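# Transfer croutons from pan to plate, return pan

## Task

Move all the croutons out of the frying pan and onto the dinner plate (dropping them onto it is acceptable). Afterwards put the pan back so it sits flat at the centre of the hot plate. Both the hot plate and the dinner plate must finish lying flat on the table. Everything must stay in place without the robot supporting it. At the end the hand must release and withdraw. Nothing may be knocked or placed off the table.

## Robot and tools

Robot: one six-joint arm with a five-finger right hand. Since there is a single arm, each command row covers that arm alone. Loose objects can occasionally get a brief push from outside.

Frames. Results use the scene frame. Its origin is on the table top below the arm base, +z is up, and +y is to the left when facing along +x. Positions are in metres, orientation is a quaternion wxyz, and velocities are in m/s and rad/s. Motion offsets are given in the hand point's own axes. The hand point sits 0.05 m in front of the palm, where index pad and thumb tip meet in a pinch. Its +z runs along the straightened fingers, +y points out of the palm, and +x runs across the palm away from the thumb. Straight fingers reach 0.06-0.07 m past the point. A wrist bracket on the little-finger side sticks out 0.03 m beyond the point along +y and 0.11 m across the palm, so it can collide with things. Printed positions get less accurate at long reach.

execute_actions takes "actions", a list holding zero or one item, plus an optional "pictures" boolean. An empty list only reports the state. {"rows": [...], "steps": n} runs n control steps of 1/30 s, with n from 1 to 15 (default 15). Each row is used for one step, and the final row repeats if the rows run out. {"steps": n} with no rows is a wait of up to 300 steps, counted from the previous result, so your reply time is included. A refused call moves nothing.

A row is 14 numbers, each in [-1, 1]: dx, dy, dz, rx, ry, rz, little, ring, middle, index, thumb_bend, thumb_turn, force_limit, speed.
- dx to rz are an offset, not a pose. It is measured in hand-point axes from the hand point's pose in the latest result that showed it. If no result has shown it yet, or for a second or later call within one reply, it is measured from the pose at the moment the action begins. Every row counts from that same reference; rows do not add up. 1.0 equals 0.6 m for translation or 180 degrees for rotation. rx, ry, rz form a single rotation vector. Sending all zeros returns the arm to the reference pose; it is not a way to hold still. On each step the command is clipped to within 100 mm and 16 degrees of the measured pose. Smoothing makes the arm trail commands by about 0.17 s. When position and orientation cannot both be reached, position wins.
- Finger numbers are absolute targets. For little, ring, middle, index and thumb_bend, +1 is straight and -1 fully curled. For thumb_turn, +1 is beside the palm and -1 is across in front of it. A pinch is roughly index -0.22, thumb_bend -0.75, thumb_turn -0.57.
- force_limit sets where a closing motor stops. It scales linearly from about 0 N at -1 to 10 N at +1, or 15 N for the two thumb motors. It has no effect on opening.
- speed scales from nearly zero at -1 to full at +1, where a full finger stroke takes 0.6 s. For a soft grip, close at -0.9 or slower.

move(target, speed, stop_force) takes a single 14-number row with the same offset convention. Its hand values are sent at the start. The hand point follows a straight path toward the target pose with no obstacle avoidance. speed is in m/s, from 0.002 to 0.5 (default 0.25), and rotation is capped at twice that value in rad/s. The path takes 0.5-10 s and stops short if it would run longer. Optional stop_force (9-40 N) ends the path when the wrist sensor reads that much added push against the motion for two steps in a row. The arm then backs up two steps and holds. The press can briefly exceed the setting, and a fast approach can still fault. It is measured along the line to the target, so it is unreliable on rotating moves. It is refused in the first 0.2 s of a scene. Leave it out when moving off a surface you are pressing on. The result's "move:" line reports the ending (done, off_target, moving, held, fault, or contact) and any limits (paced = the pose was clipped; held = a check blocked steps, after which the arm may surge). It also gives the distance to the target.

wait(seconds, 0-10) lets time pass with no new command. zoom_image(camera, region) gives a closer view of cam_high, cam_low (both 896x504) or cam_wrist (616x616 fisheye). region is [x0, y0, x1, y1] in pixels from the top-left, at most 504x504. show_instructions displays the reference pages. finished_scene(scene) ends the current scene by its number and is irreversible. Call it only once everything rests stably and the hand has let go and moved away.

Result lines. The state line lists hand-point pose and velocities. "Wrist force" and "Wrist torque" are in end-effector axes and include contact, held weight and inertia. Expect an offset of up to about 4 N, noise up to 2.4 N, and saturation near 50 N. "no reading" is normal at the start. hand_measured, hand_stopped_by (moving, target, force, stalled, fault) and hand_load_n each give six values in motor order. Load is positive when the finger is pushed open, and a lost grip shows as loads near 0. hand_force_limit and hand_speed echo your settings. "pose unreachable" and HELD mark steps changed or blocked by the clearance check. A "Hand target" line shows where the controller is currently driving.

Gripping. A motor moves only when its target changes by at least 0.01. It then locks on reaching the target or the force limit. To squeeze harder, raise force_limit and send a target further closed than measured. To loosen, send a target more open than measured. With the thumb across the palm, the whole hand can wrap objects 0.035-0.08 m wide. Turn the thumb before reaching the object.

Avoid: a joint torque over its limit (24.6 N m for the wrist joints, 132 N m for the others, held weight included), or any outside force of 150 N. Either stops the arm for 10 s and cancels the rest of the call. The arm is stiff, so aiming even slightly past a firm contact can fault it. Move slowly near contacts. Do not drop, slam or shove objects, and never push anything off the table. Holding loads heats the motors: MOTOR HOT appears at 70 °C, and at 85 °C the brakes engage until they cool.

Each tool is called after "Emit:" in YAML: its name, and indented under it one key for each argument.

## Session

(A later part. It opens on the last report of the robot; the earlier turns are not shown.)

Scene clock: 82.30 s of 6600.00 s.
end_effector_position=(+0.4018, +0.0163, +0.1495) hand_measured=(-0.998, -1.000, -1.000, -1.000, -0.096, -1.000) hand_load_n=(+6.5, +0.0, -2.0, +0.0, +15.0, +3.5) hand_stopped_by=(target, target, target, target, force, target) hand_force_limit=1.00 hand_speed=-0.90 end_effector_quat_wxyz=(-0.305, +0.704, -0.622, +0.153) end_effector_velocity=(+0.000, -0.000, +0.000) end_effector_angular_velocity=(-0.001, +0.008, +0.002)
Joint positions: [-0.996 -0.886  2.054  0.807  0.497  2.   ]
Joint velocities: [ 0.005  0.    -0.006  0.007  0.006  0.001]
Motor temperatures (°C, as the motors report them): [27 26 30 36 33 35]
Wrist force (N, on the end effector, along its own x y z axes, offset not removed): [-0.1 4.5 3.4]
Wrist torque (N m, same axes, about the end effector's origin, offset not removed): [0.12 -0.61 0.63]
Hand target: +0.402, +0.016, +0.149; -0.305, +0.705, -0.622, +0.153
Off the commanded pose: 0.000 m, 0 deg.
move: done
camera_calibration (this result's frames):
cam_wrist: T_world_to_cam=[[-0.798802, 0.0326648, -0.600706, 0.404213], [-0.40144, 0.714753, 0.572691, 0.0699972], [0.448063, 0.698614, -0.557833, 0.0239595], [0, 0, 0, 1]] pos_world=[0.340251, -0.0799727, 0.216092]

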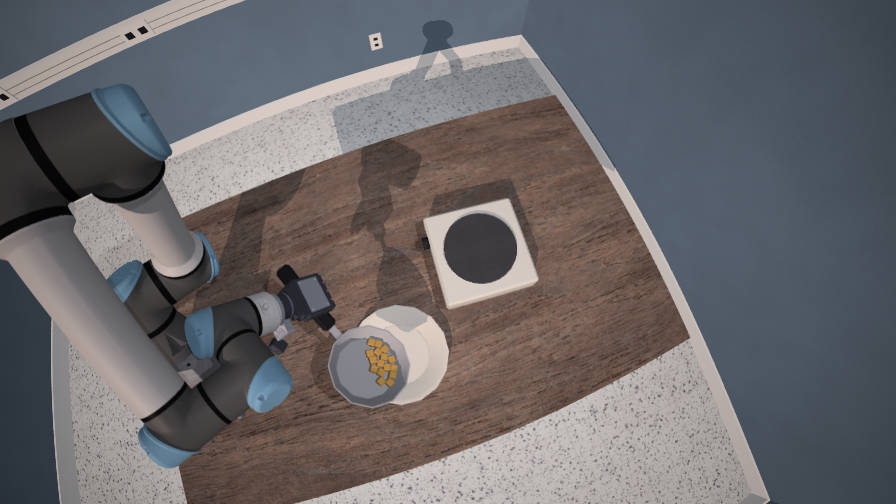

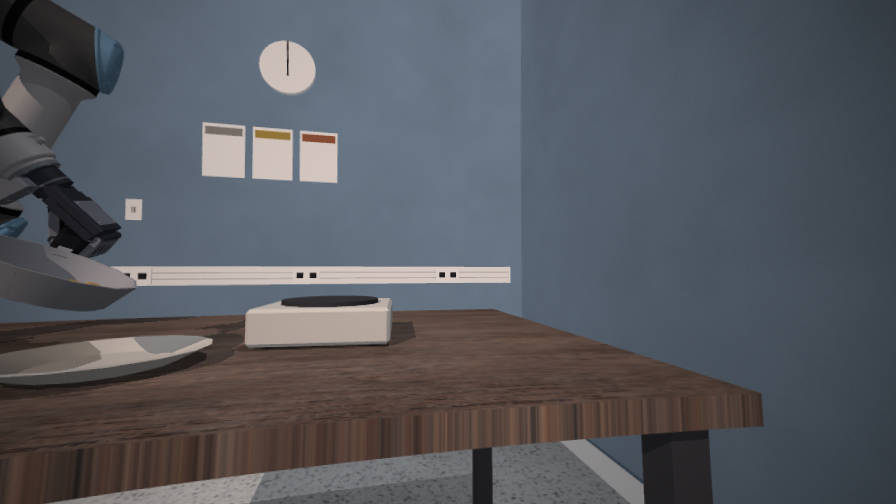

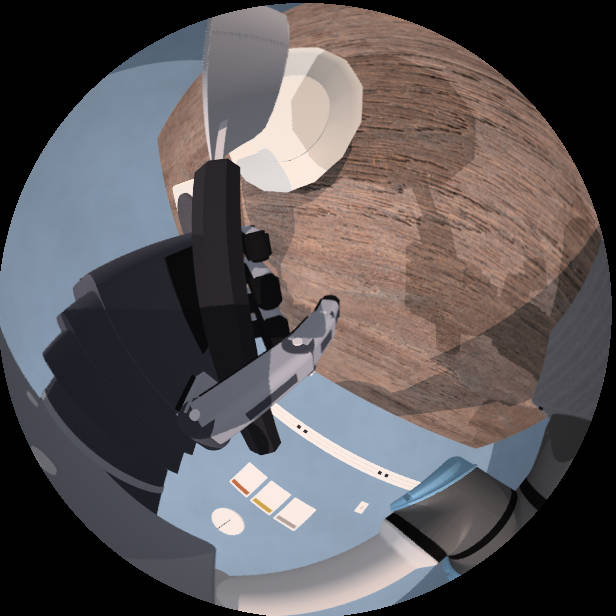

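Emit:
move:
  target: [-0.05,0.03,0,-0.12,0,0,-1,-1,-1,-1,-0.97,-1,1,-0.9]
  speed: 0.05

Scene clock: 93.37 s of 6600.00 s.
end_effector_position=(+0.3823, +0.0446, +0.1433) hand_measured=(-0.998, -1.000, -1.000, -1.000, -0.096, -1.000) hand_load_n=(+6.5, +0.0, -2.5, +0.0, +15.0, +3.5) hand_stopped_by=(target, target, target, target, force, target) hand_force_limit=1.00 hand_speed=-0.90 end_effector_quat_wxyz=(-0.168, +0.749, -0.640, +0.034) end_effector_velocity=(-0.001, +0.001, -0.000) end_effector_angular_velocity=(-0.002, +0.013, +0.002)
Joint positions: [-0.804 -0.913  1.907  1.025  0.754  2.069]
Joint velocities: [ 0.007  0.001 -0.005  0.007  0.009  0.003]
Motor temperatures (°C, as the motors report them): [27 26 30 36 33 35]
Wrist force (N, on the end effector, along its own x y z axes, offset not removed): [1.9 2.9 4.5]
Wrist torque (N m, same axes, about the end effector's origin, offset not removed): [0.22 -1.18 0.23]
Hand target: +0.382, +0.045, +0.143; -0.168, +0.749, -0.640, +0.034
Off the commanded pose: 0.000 m, 0 deg.
After step 90, 4.03 s passed at rest.
move: done
camera_calibration (this result's frames):
cam_wrist: T_world_to_cam=[[-0.95984, -0.0521475, -0.275659, 0.402786], [-0.223377, 0.736524, 0.638464, -0.0329704], [0.169735, 0.674399, -0.718593, 0.139972], [0, 0, 0, 1]] pos_world=[0.355487, -0.0491092, 0.232665]

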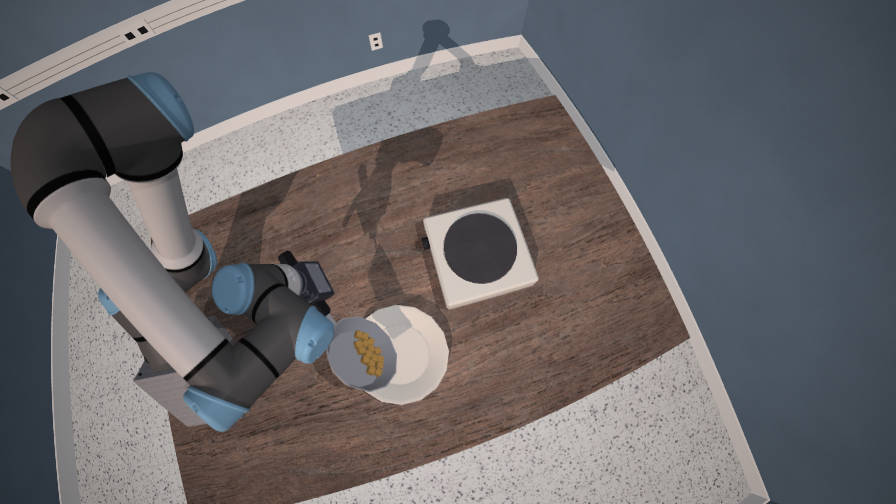

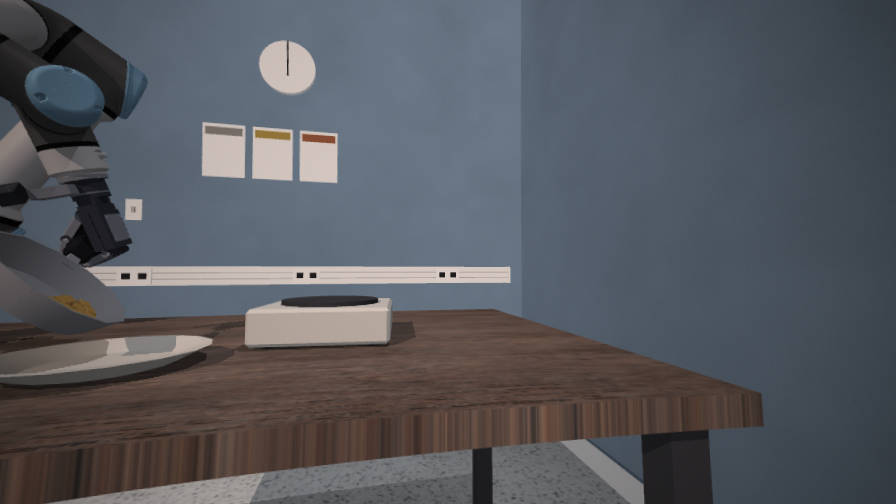

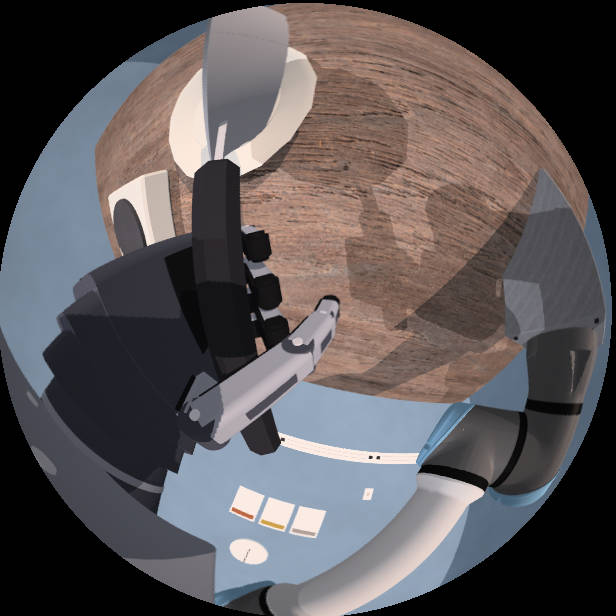

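Pan is low; rise a bit and move forward while tilting.

Emit:
move:
  target: [0,-0.04,-0.03,-0.12,0,0,-1,-1,-1,-1,-0.97,-1,1,-0.9]
  speed: 0.05

Scene clock: 103.47 s of 6600.00 s.
end_effector_position=(+0.4002, +0.0438, +0.1673) hand_measured=(-0.998, -1.000, -1.000, -1.000, -0.096, -1.000) hand_load_n=(+6.0, +0.0, -2.5, +0.0, +15.0, +3.0) hand_stopped_by=(target, target, target, target, force, target) hand_force_limit=1.00 hand_speed=-0.90 end_effector_quat_wxyz=(-0.026, +0.767, -0.635, -0.086) end_effector_velocity=(+0.000, -0.000, +0.000) end_effector_angular_velocity=(-0.002, +0.014, +0.001)
Joint positions: [-0.629 -0.8    1.593  1.341  0.996  2.114]
Joint velocities: [ 0.005  0.006 -0.009  0.01   0.009  0.001]
Motor temperatures (°C, as the motors report them): [27 26 30 36 33 35]
Wrist force (N, on the end effector, along its own x y z axes, offset not removed): [1.5 1.0 4.1]
Wrist torque (N m, same axes, about the end effector's origin, offset not removed): [0.19 -1.01 -0.15]
Hand target: +0.400, +0.044, +0.167; -0.025, +0.767, -0.635, -0.086
Off the commanded pose: 0.000 m, 0 deg.
After step 90, 3.07 s passed at rest.
move: done
camera_calibration (this result's frames):
cam_wrist: T_world_to_cam=[[-0.9888, -0.119353, 0.0896045, 0.379936], [-0.0356411, 0.771851, 0.634803, -0.119851], [-0.144927, 0.6245, -0.767461, 0.291014], [0, 0, 0, 1]] pos_world=[0.413585, -0.0438844, 0.26538]

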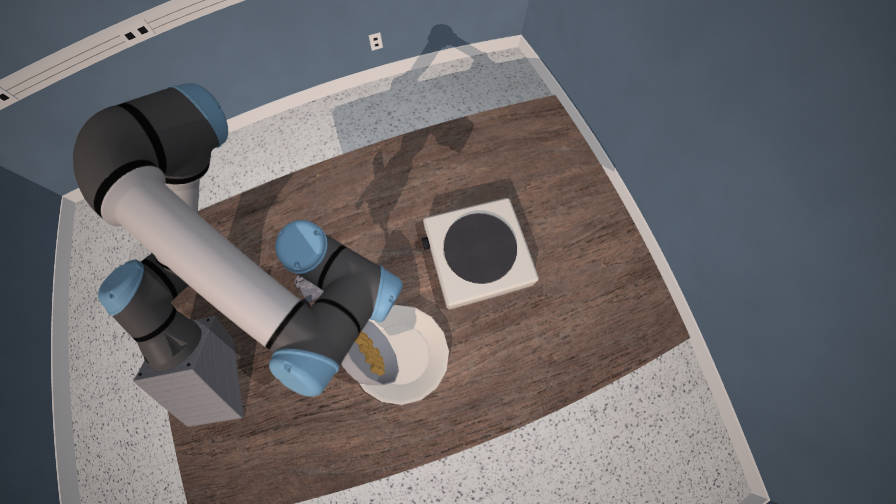

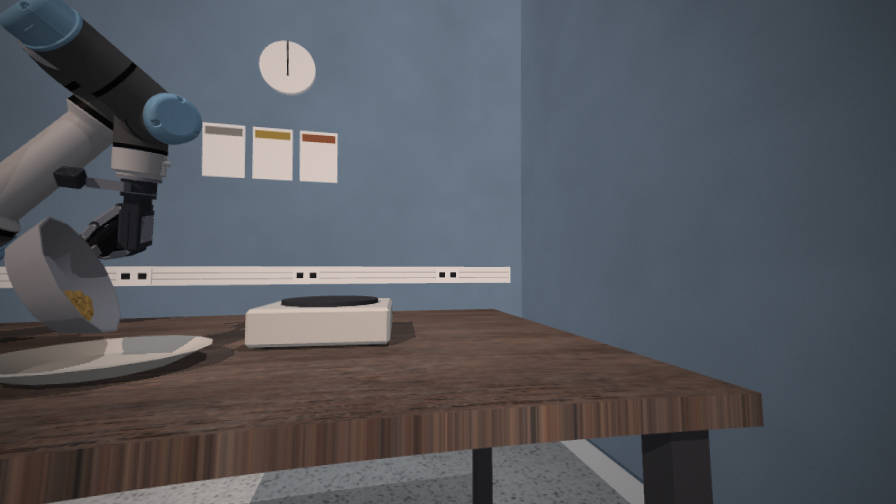

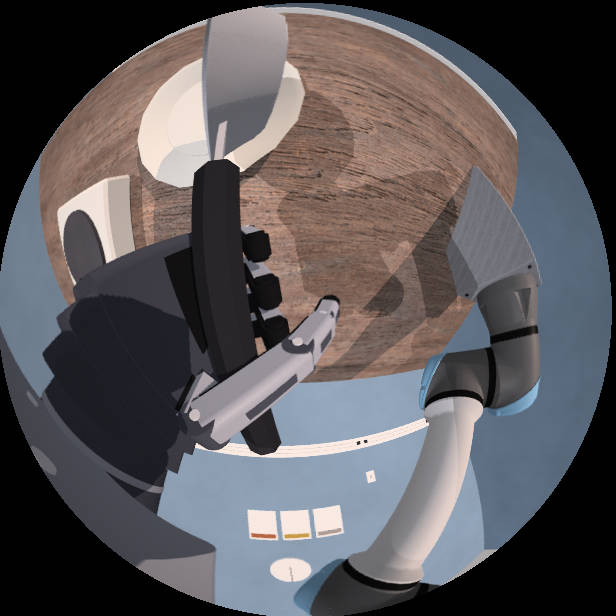

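Emit:
move:
  target: [0,-0.06,-0.02,-0.15,0,0,-1,-1,-1,-1,-0.97,-1,1,-0.9]
  speed: 0.04

Scene clock: 113.03 s of 6600.00 s.
end_effector_position=(+0.4366, +0.0490, +0.1767) hand_measured=(-0.998, -1.000, -1.000, -1.000, -0.096, -1.000) hand_load_n=(+4.5, +0.0, -2.0, +0.0, +15.0, +3.5) hand_stopped_by=(target, target, target, target, force, target) hand_force_limit=1.00 hand_speed=-0.90 end_effector_quat_wxyz=(+0.154, +0.752, -0.597, -0.231) end_effector_velocity=(+0.001, -0.000, +0.001) end_effector_angular_velocity=(-0.003, +0.009, +0.003)
Joint positions: [-0.416 -0.557  1.178  1.716  1.261  2.181]
Joint velocities: [ 0.003  0.004 -0.009  0.008  0.007  0.001]
Motor temperatures (°C, as the motors report them): [27 26 30 36 33 35]
Wrist force (N, on the end effector, along its own x y z axes, offset not removed): [0.1 -1.2 4.2]
Wrist torque (N m, same axes, about the end effector's origin, offset not removed): [0.29 -0.76 -0.83]
Hand target: +0.437, +0.049, +0.177; +0.154, +0.752, -0.597, -0.232
Off the commanded pose: 0.000 m, 0 deg.
After step 90, 0.43 s passed at rest.
move: done
camera_calibration (this result's frames):
cam_wrist: T_world_to_cam=[[-0.834674, -0.164694, 0.525543, 0.273593], [0.173061, 0.827474, 0.534169, -0.204544], [-0.522847, 0.536808, -0.662169, 0.450954], [0, 0, 0, 1]] pos_world=[0.49954, -0.027762, 0.264084]

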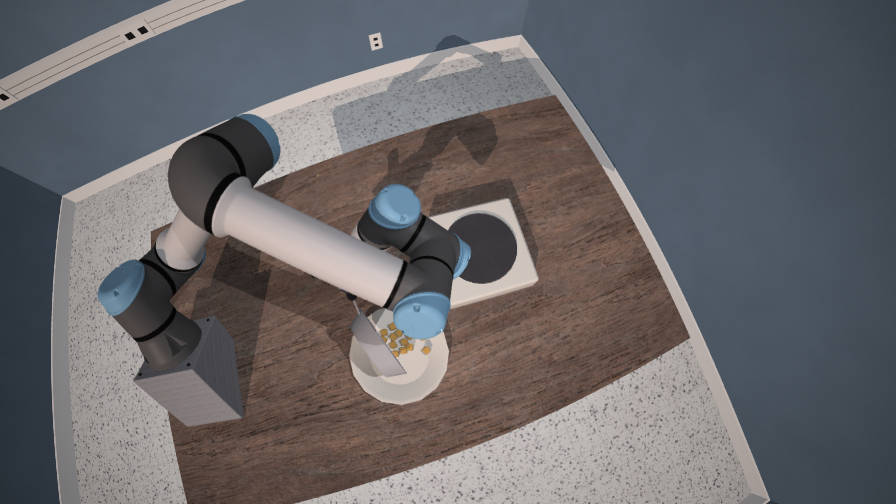

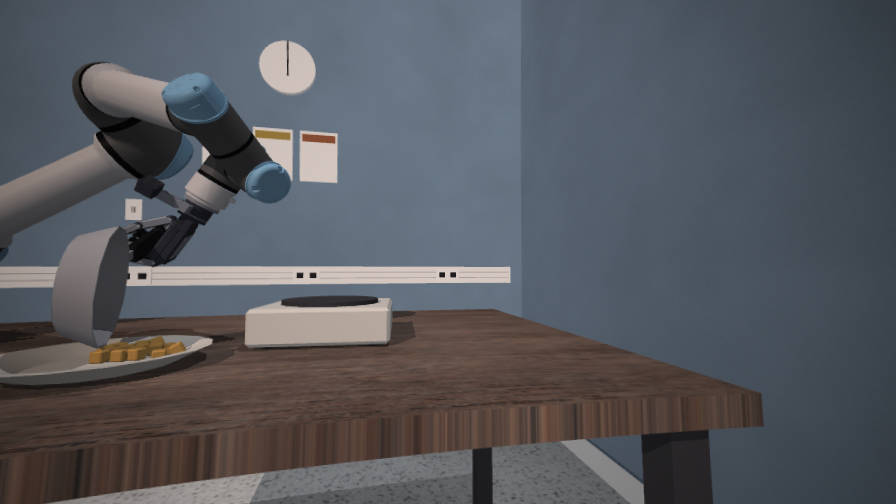

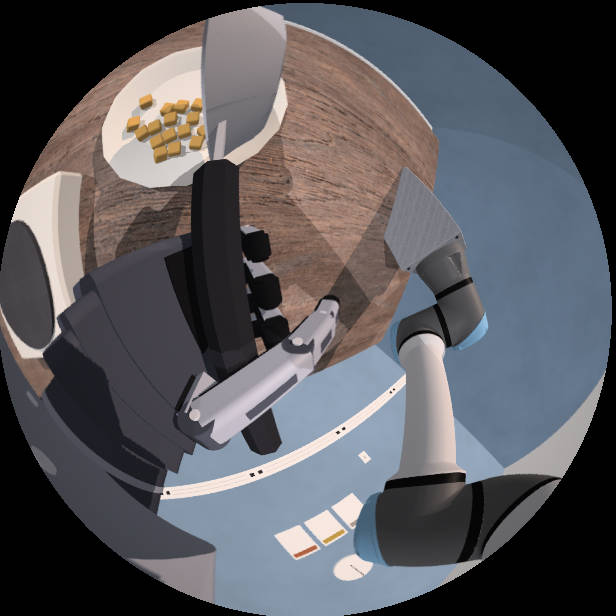

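Emit:
move:
  target: [-0.017,0.051,-0.084,0,0,0,-1,-1,-1,-1,-0.97,-1,1,-0.9]
  speed: 0.1

Emit:
move:
  target: [-0.138,-0.555,-0.175,0.52,0,0,-1,-1,-1,-1,-0.97,-1,1,-0.9]
  speed: 0.2

Scene clock: 123.40 s of 6600.00 s.
end_effector_position=(+0.4363, +0.0493, +0.2364) hand_measured=(-0.998, -1.000, -1.000, -1.000, -0.096, -1.000) hand_load_n=(+4.5, +0.0, -2.0, +0.0, +15.0, +3.5) hand_stopped_by=(target, target, target, target, force, target) hand_force_limit=1.00 hand_speed=-0.90 end_effector_quat_wxyz=(+0.154, +0.752, -0.597, -0.231) end_effector_velocity=(+0.000, -0.000, +0.002) end_effector_angular_velocity=(-0.000, -0.000, -0.001)
Joint positions: [-0.47  -0.616  1.157  1.808  1.299  2.14 ]
Joint velocities: [-0.002 -0.001 -0.001  0.003  0.001 -0.001]
Motor temperatures (°C, as the motors report them): [27 26 30 36 33 35]
Wrist force (N, on the end effector, along its own x y z axes, offset not removed): [0.0 -1.2 4.2]
Wrist torque (N m, same axes, about the end effector's origin, offset not removed): [0.26 -0.74 -0.66]
Hand target: +0.436, +0.049, +0.237; +0.154, +0.752, -0.597, -0.231
Off the commanded pose: 0.000 m, 0 deg.
After step 90, 6.30 s passed at rest.
move: done
camera_calibration (this result's frames):
cam_wrist: T_world_to_cam=[[-0.834666, -0.164673, 0.525562, 0.242001], [0.173079, 0.827485, 0.534147, -0.236626], [-0.522854, 0.536798, -0.662172, 0.490098], [0, 0, 0, 1]] pos_world=[0.499195, -0.0274279, 0.323736]

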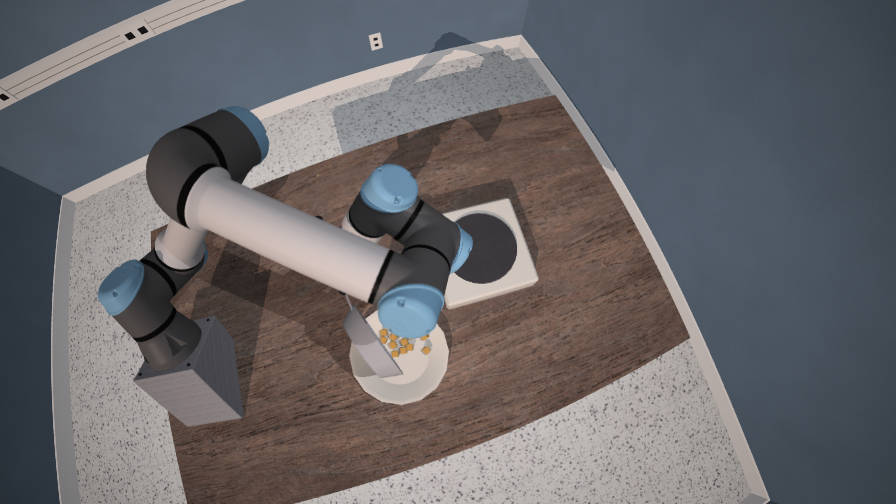

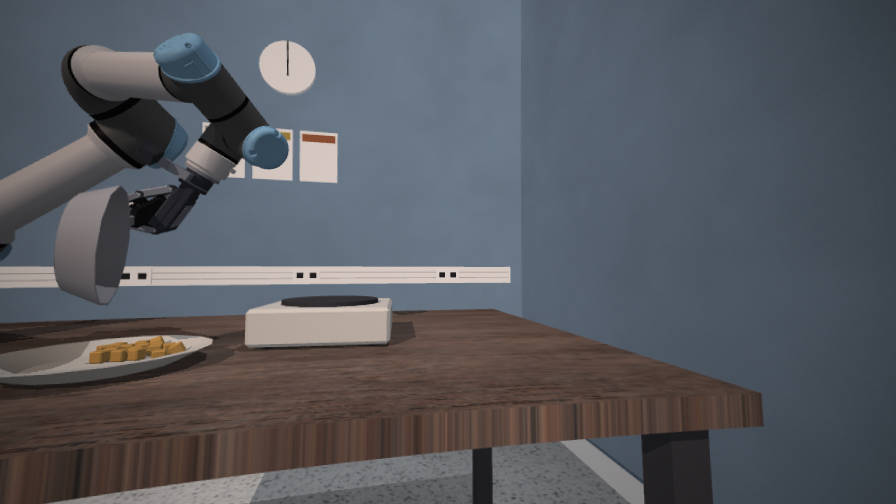

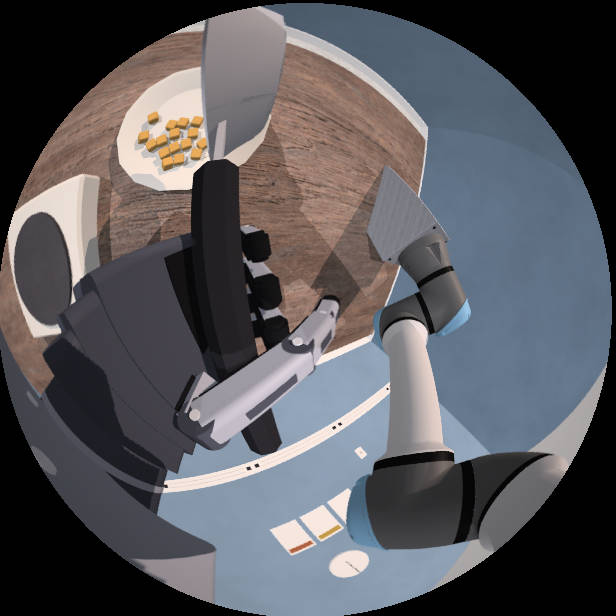

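Scene clock: 127.97 s of 6600.00 s.
end_effector_position=(+0.7524, +0.2045, +0.1695) hand_measured=(-0.998, -1.000, -1.000, -1.000, -0.096, -1.000) hand_load_n=(+6.0, +0.0, -2.0, +0.0, +15.0, +4.0) hand_stopped_by=(target, target, target, target, force, target) hand_force_limit=1.00 hand_speed=-0.90 end_effector_quat_wxyz=(-0.443, +0.627, -0.578, +0.276) end_effector_velocity=(+0.001, +0.001, -0.001) end_effector_angular_velocity=(+0.003, -0.011, +0.000)
Joint positions: [-0.308 -1.045  1.501 -0.214  0.811  3.755]
Joint velocities: [ 0.004 -0.001  0.009 -0.022  0.008  0.01 ]
Motor temperatures (°C, as the motors report them): [27 26 30 36 33 35]
Wrist force (N, on the end effector, along its own x y z axes, offset not removed): [1.7 5.3 2.4]
Wrist torque (N m, same axes, about the end effector's origin, offset not removed): [-0.03 -0.51 0.85]
Hand target: +0.753, +0.205, +0.169; -0.443, +0.627, -0.578, +0.277
Off the commanded pose: 0.000 m, 0 deg.
move: done
camera_calibration (this result's frames):
cam_wrist: T_world_to_cam=[[-0.499081, 0.131445, -0.856528, 0.487843], [-0.5559, 0.709677, 0.43282, 0.205705], [0.66475, 0.692156, -0.281116, -0.462122], [0, 0, 0, 1]] pos_world=[0.66502, 0.109752, 0.198908]

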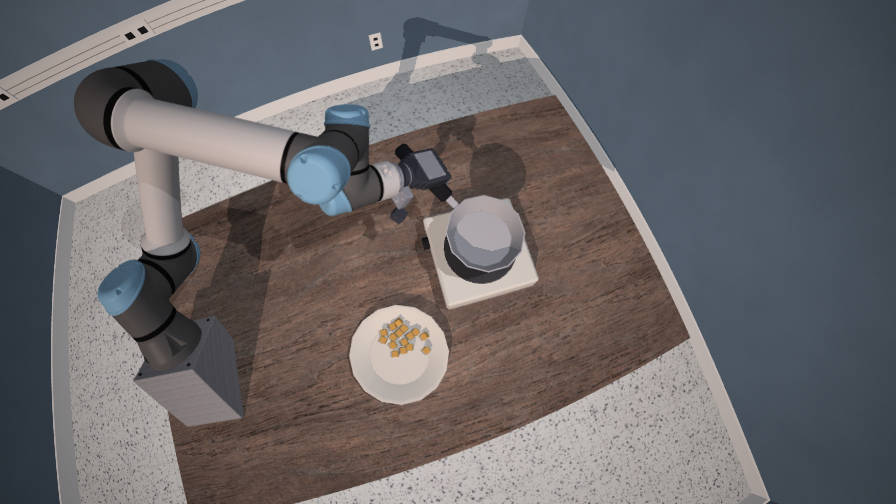

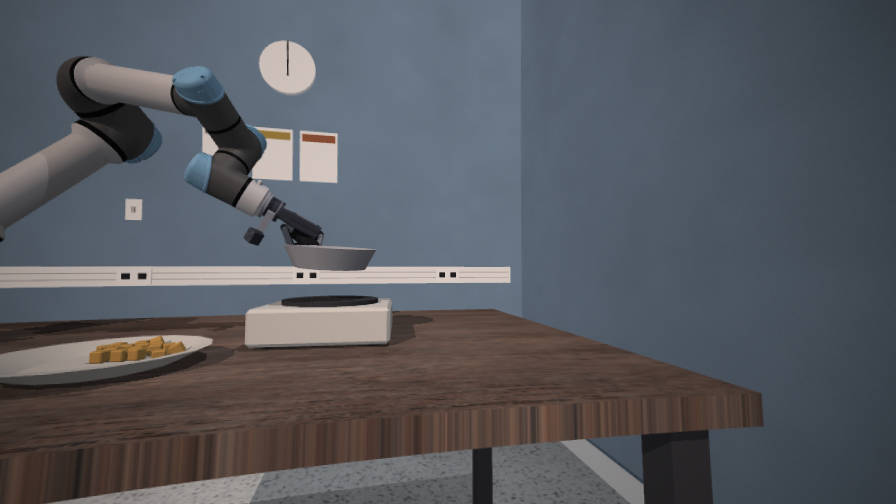

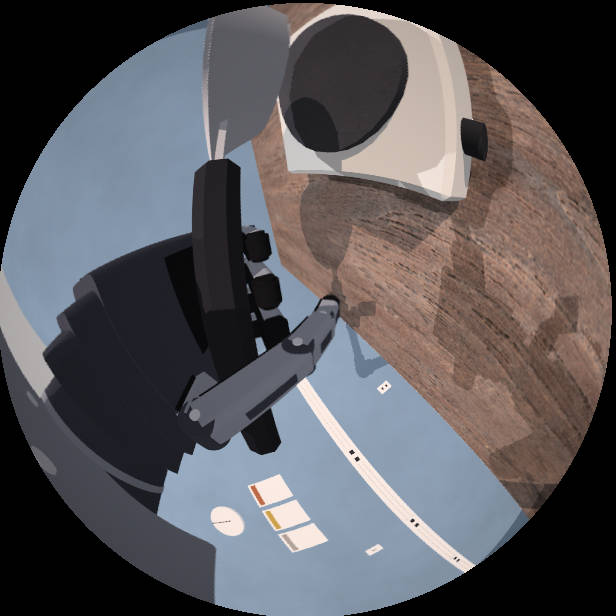

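Lower to z≈.10, open, retreat.

Emit:
move:
  target: [0.019,0.101,0.053,0,0,0,-1,-1,-1,-1,-0.97,-1,1,-0.9]
  speed: 0.04

Emit:
move:
  target: [0,0,0,0,0,0,1,1,1,1,1,-1,1,-0.5]

Emit:
move:
  target: [0,-0.04,-0.2,0,0,0,1,1,1,1,1,-1,1,-0.5]
  speed: 0.15

Scene clock: 135.97 s of 6600.00 s.
end_effector_position=(+0.7527, +0.2046, +0.1004) hand_measured=(-1.000, -1.000, -1.000, -1.000, -0.096, -1.000) hand_load_n=(+3.5, +0.0, -2.0, +0.0, +15.0, +4.0) hand_stopped_by=(target, target, target, target, force, target) hand_force_limit=1.00 hand_speed=-0.90 end_effector_quat_wxyz=(-0.443, +0.627, -0.578, +0.276) end_effector_velocity=(+0.000, -0.000, -0.002) end_effector_angular_velocity=(+0.000, -0.000, -0.001)
Joint positions: [-0.234 -0.977  1.55  -0.346  0.883  3.779]
Joint velocities: [ 0.001  0.002  0.001 -0.003  0.002  0.001]
Motor temperatures (°C, as the motors report them): [27 26 30 36 33 35]
Wrist force (N, on the end effector, along its own x y z axes, offset not removed): [-1.7 1.6 1.1]
Wrist torque (N m, same axes, about the end effector's origin, offset not removed): [0.41 -0.18 -0.59]
Hand target: +0.753, +0.205, +0.100; -0.443, +0.627, -0.578, +0.276
Off the commanded pose: 0.000 m, 0 deg.
After step 90, 2.90 s passed at rest.
move: done
camera_calibration (this result's frames):
cam_wrist: T_world_to_cam=[[-0.499077, 0.131458, -0.856528, 0.428707], [-0.55591, 0.709662, 0.432832, 0.23577], [0.664745, 0.692169, -0.281098, -0.481772], [0, 0, 0, 1]] pos_world=[0.66528, 0.109794, 0.129726]

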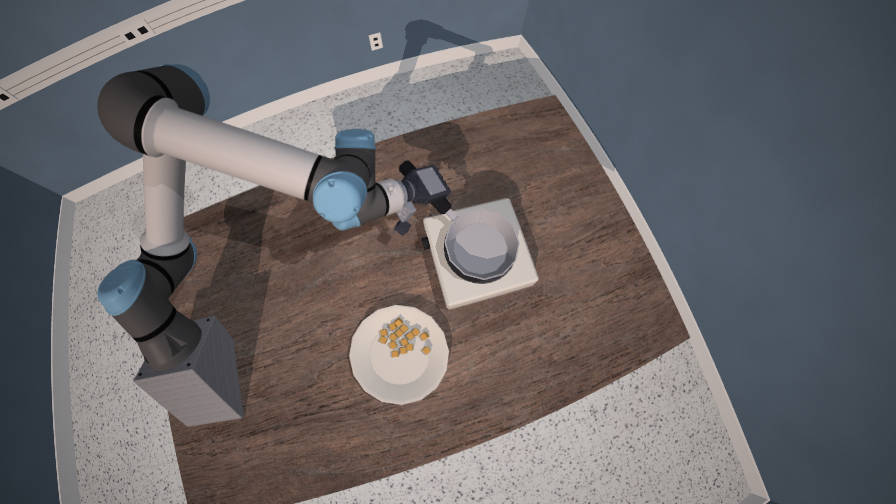

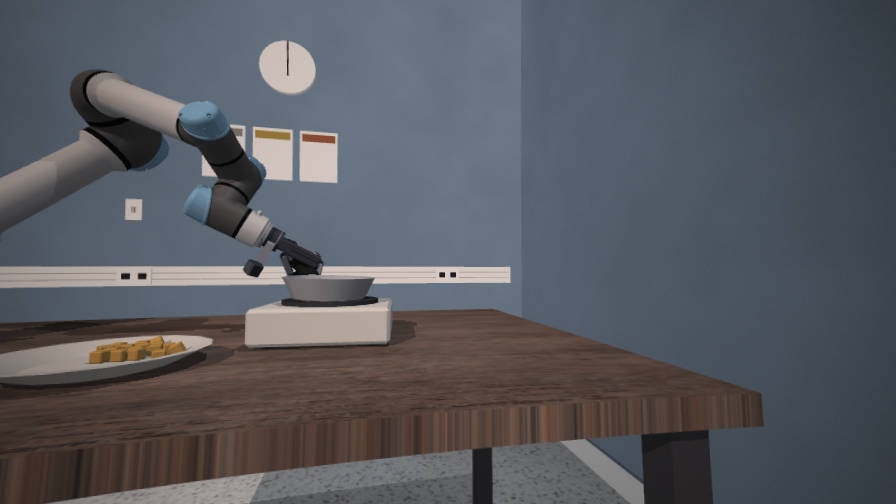

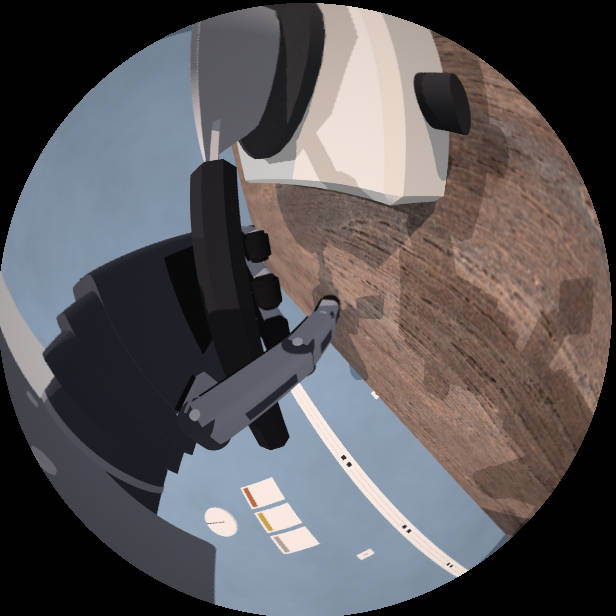

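Scene clock: 138.63 s of 6600.00 s.
end_effector_position=(+0.7527, +0.2046, +0.1004) hand_measured=(+1.000, +1.000, +1.000, +1.000, +1.000, -1.000) hand_load_n=(+0.0, +0.0, +0.0, +0.0, +0.0, +0.0) hand_stopped_by=(target, target, target, target, target, target) hand_force_limit=1.00 hand_speed=-0.50 end_effector_quat_wxyz=(-0.443, +0.627, -0.578, +0.276) end_effector_velocity=(-0.000, +0.000, -0.000) end_effector_angular_velocity=(-0.000, +0.000, +0.000)
Joint positions: [-0.234 -0.977  1.55  -0.346  0.883  3.779]
Joint velocities: [ 0. -0.  0.  0.  0. -0.]
Motor temperatures (°C, as the motors report them): [27 26 30 36 33 35]
Wrist force (N, on the end effector, along its own x y z axes, offset not removed): [-0.2 0.8 -2.3]
Wrist torque (N m, same axes, about the end effector's origin, offset not removed): [0.30 0.16 -0.07]
Hand target: +0.753, +0.205, +0.100; -0.443, +0.627, -0.578, +0.276
Off the commanded pose: 0.000 m, 0 deg.
move: done
camera_calibration (this result's frames):
cam_wrist: T_world_to_cam=[[-0.499077, 0.131457, -0.856529, 0.428708], [-0.555911, 0.709662, 0.432831, 0.23577], [0.664745, 0.69217, -0.281098, -0.481772], [0, 0, 0, 1]] pos_world=[0.665281, 0.109794, 0.129727]

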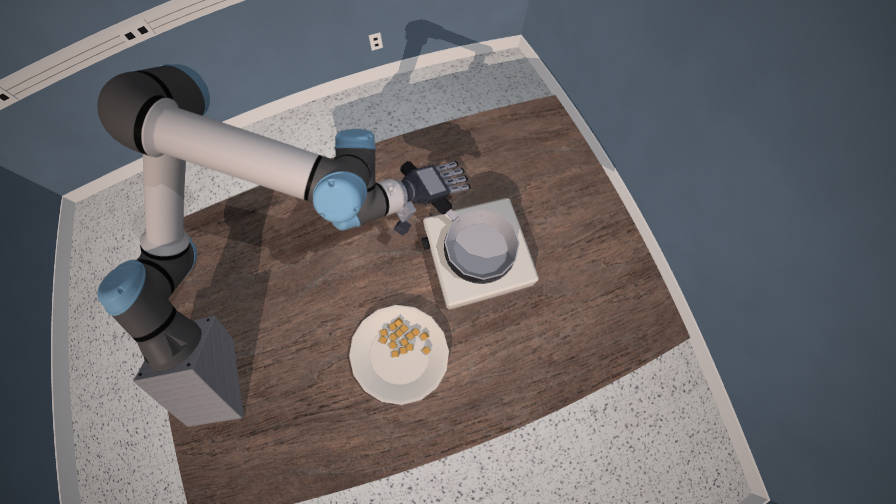

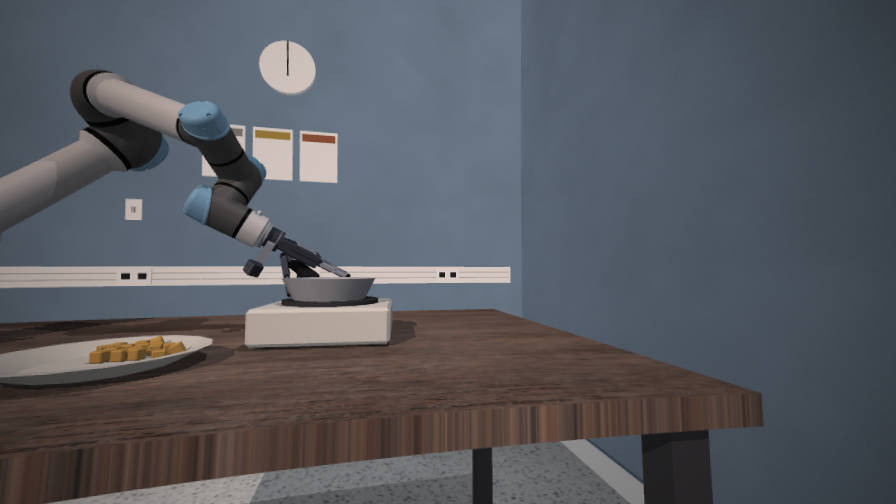

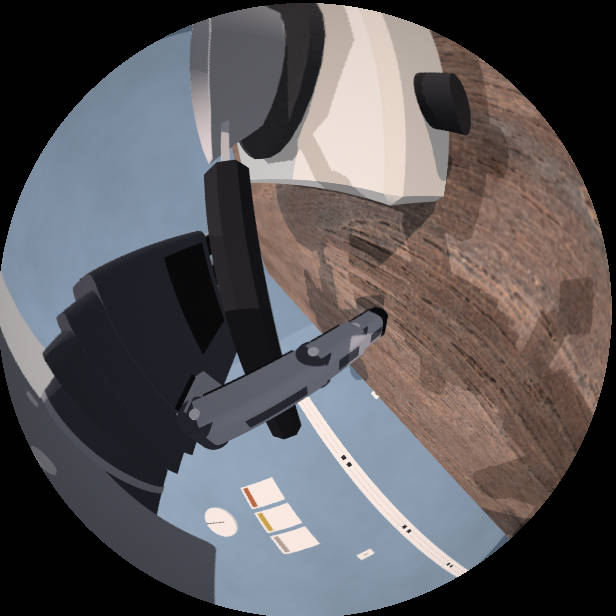

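Scene clock: 140.00 s of 6600.00 s.
end_effector_position=(+0.6613, +0.1749, +0.1757) hand_measured=(+1.000, +1.000, +1.000, +1.000, +1.000, -1.000) hand_load_n=(+0.0, +0.0, +0.0, +0.0, +0.0, +0.0) hand_stopped_by=(target, target, target, target, target, target) hand_force_limit=1.00 hand_speed=-0.50 end_effector_quat_wxyz=(-0.443, +0.627, -0.578, +0.276) end_effector_velocity=(-0.001, -0.000, -0.000) end_effector_angular_velocity=(+0.000, +0.002, +0.001)
Joint positions: [-0.423 -1.202  1.799 -0.324  0.7    3.713]
Joint velocities: [-0.002 -0.001  0.003  0.001 -0.003 -0.002]
Motor temperatures (°C, as the motors report them): [27 26 30 36 33 35]
Wrist force (N, on the end effector, along its own x y z axes, offset not removed): [0.2 0.2 -1.3]
Wrist torque (N m, same axes, about the end effector's origin, offset not removed): [0.07 0.03 -0.16]
Hand target: +0.661, +0.175, +0.176; -0.443, +0.627, -0.578, +0.276
Off the commanded pose: 0.000 m, 0 deg.
move: done
camera_calibration (this result's frames):
cam_wrist: T_world_to_cam=[[-0.499093, 0.131406, -0.856527, 0.45156], [-0.555888, 0.709703, 0.432793, 0.17339], [0.664751, 0.692137, -0.281161, -0.379234], [0, 0, 0, 1]] pos_world=[0.573852, 0.0800885, 0.205106]

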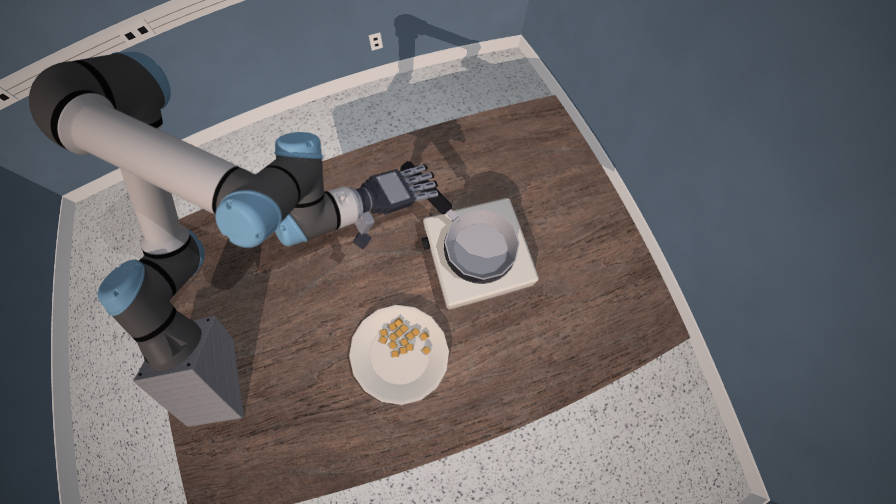

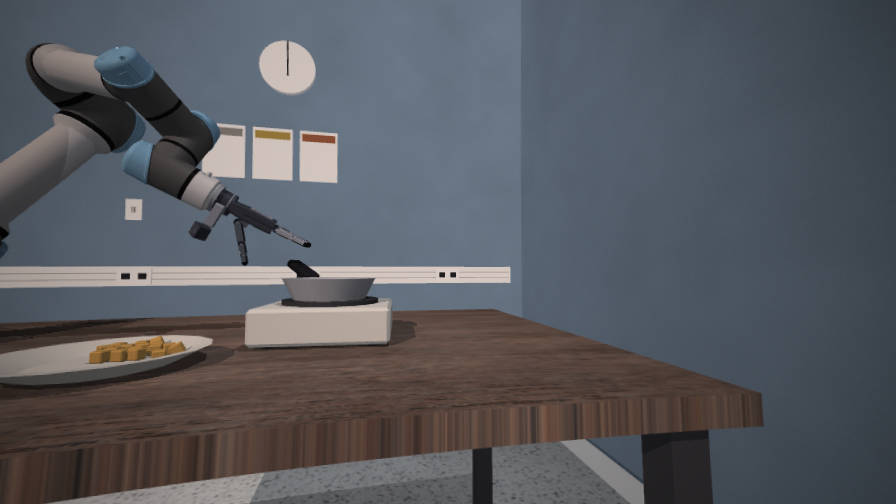

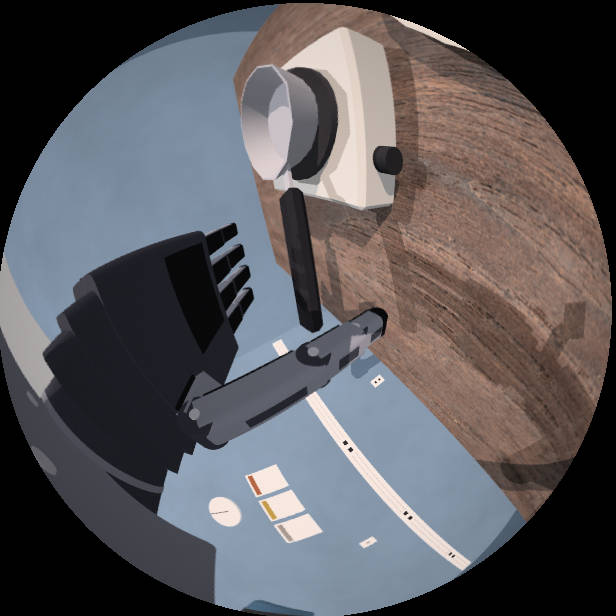

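Emit:
finished_scene:
  scene: 2

The scene is finished: the task was done.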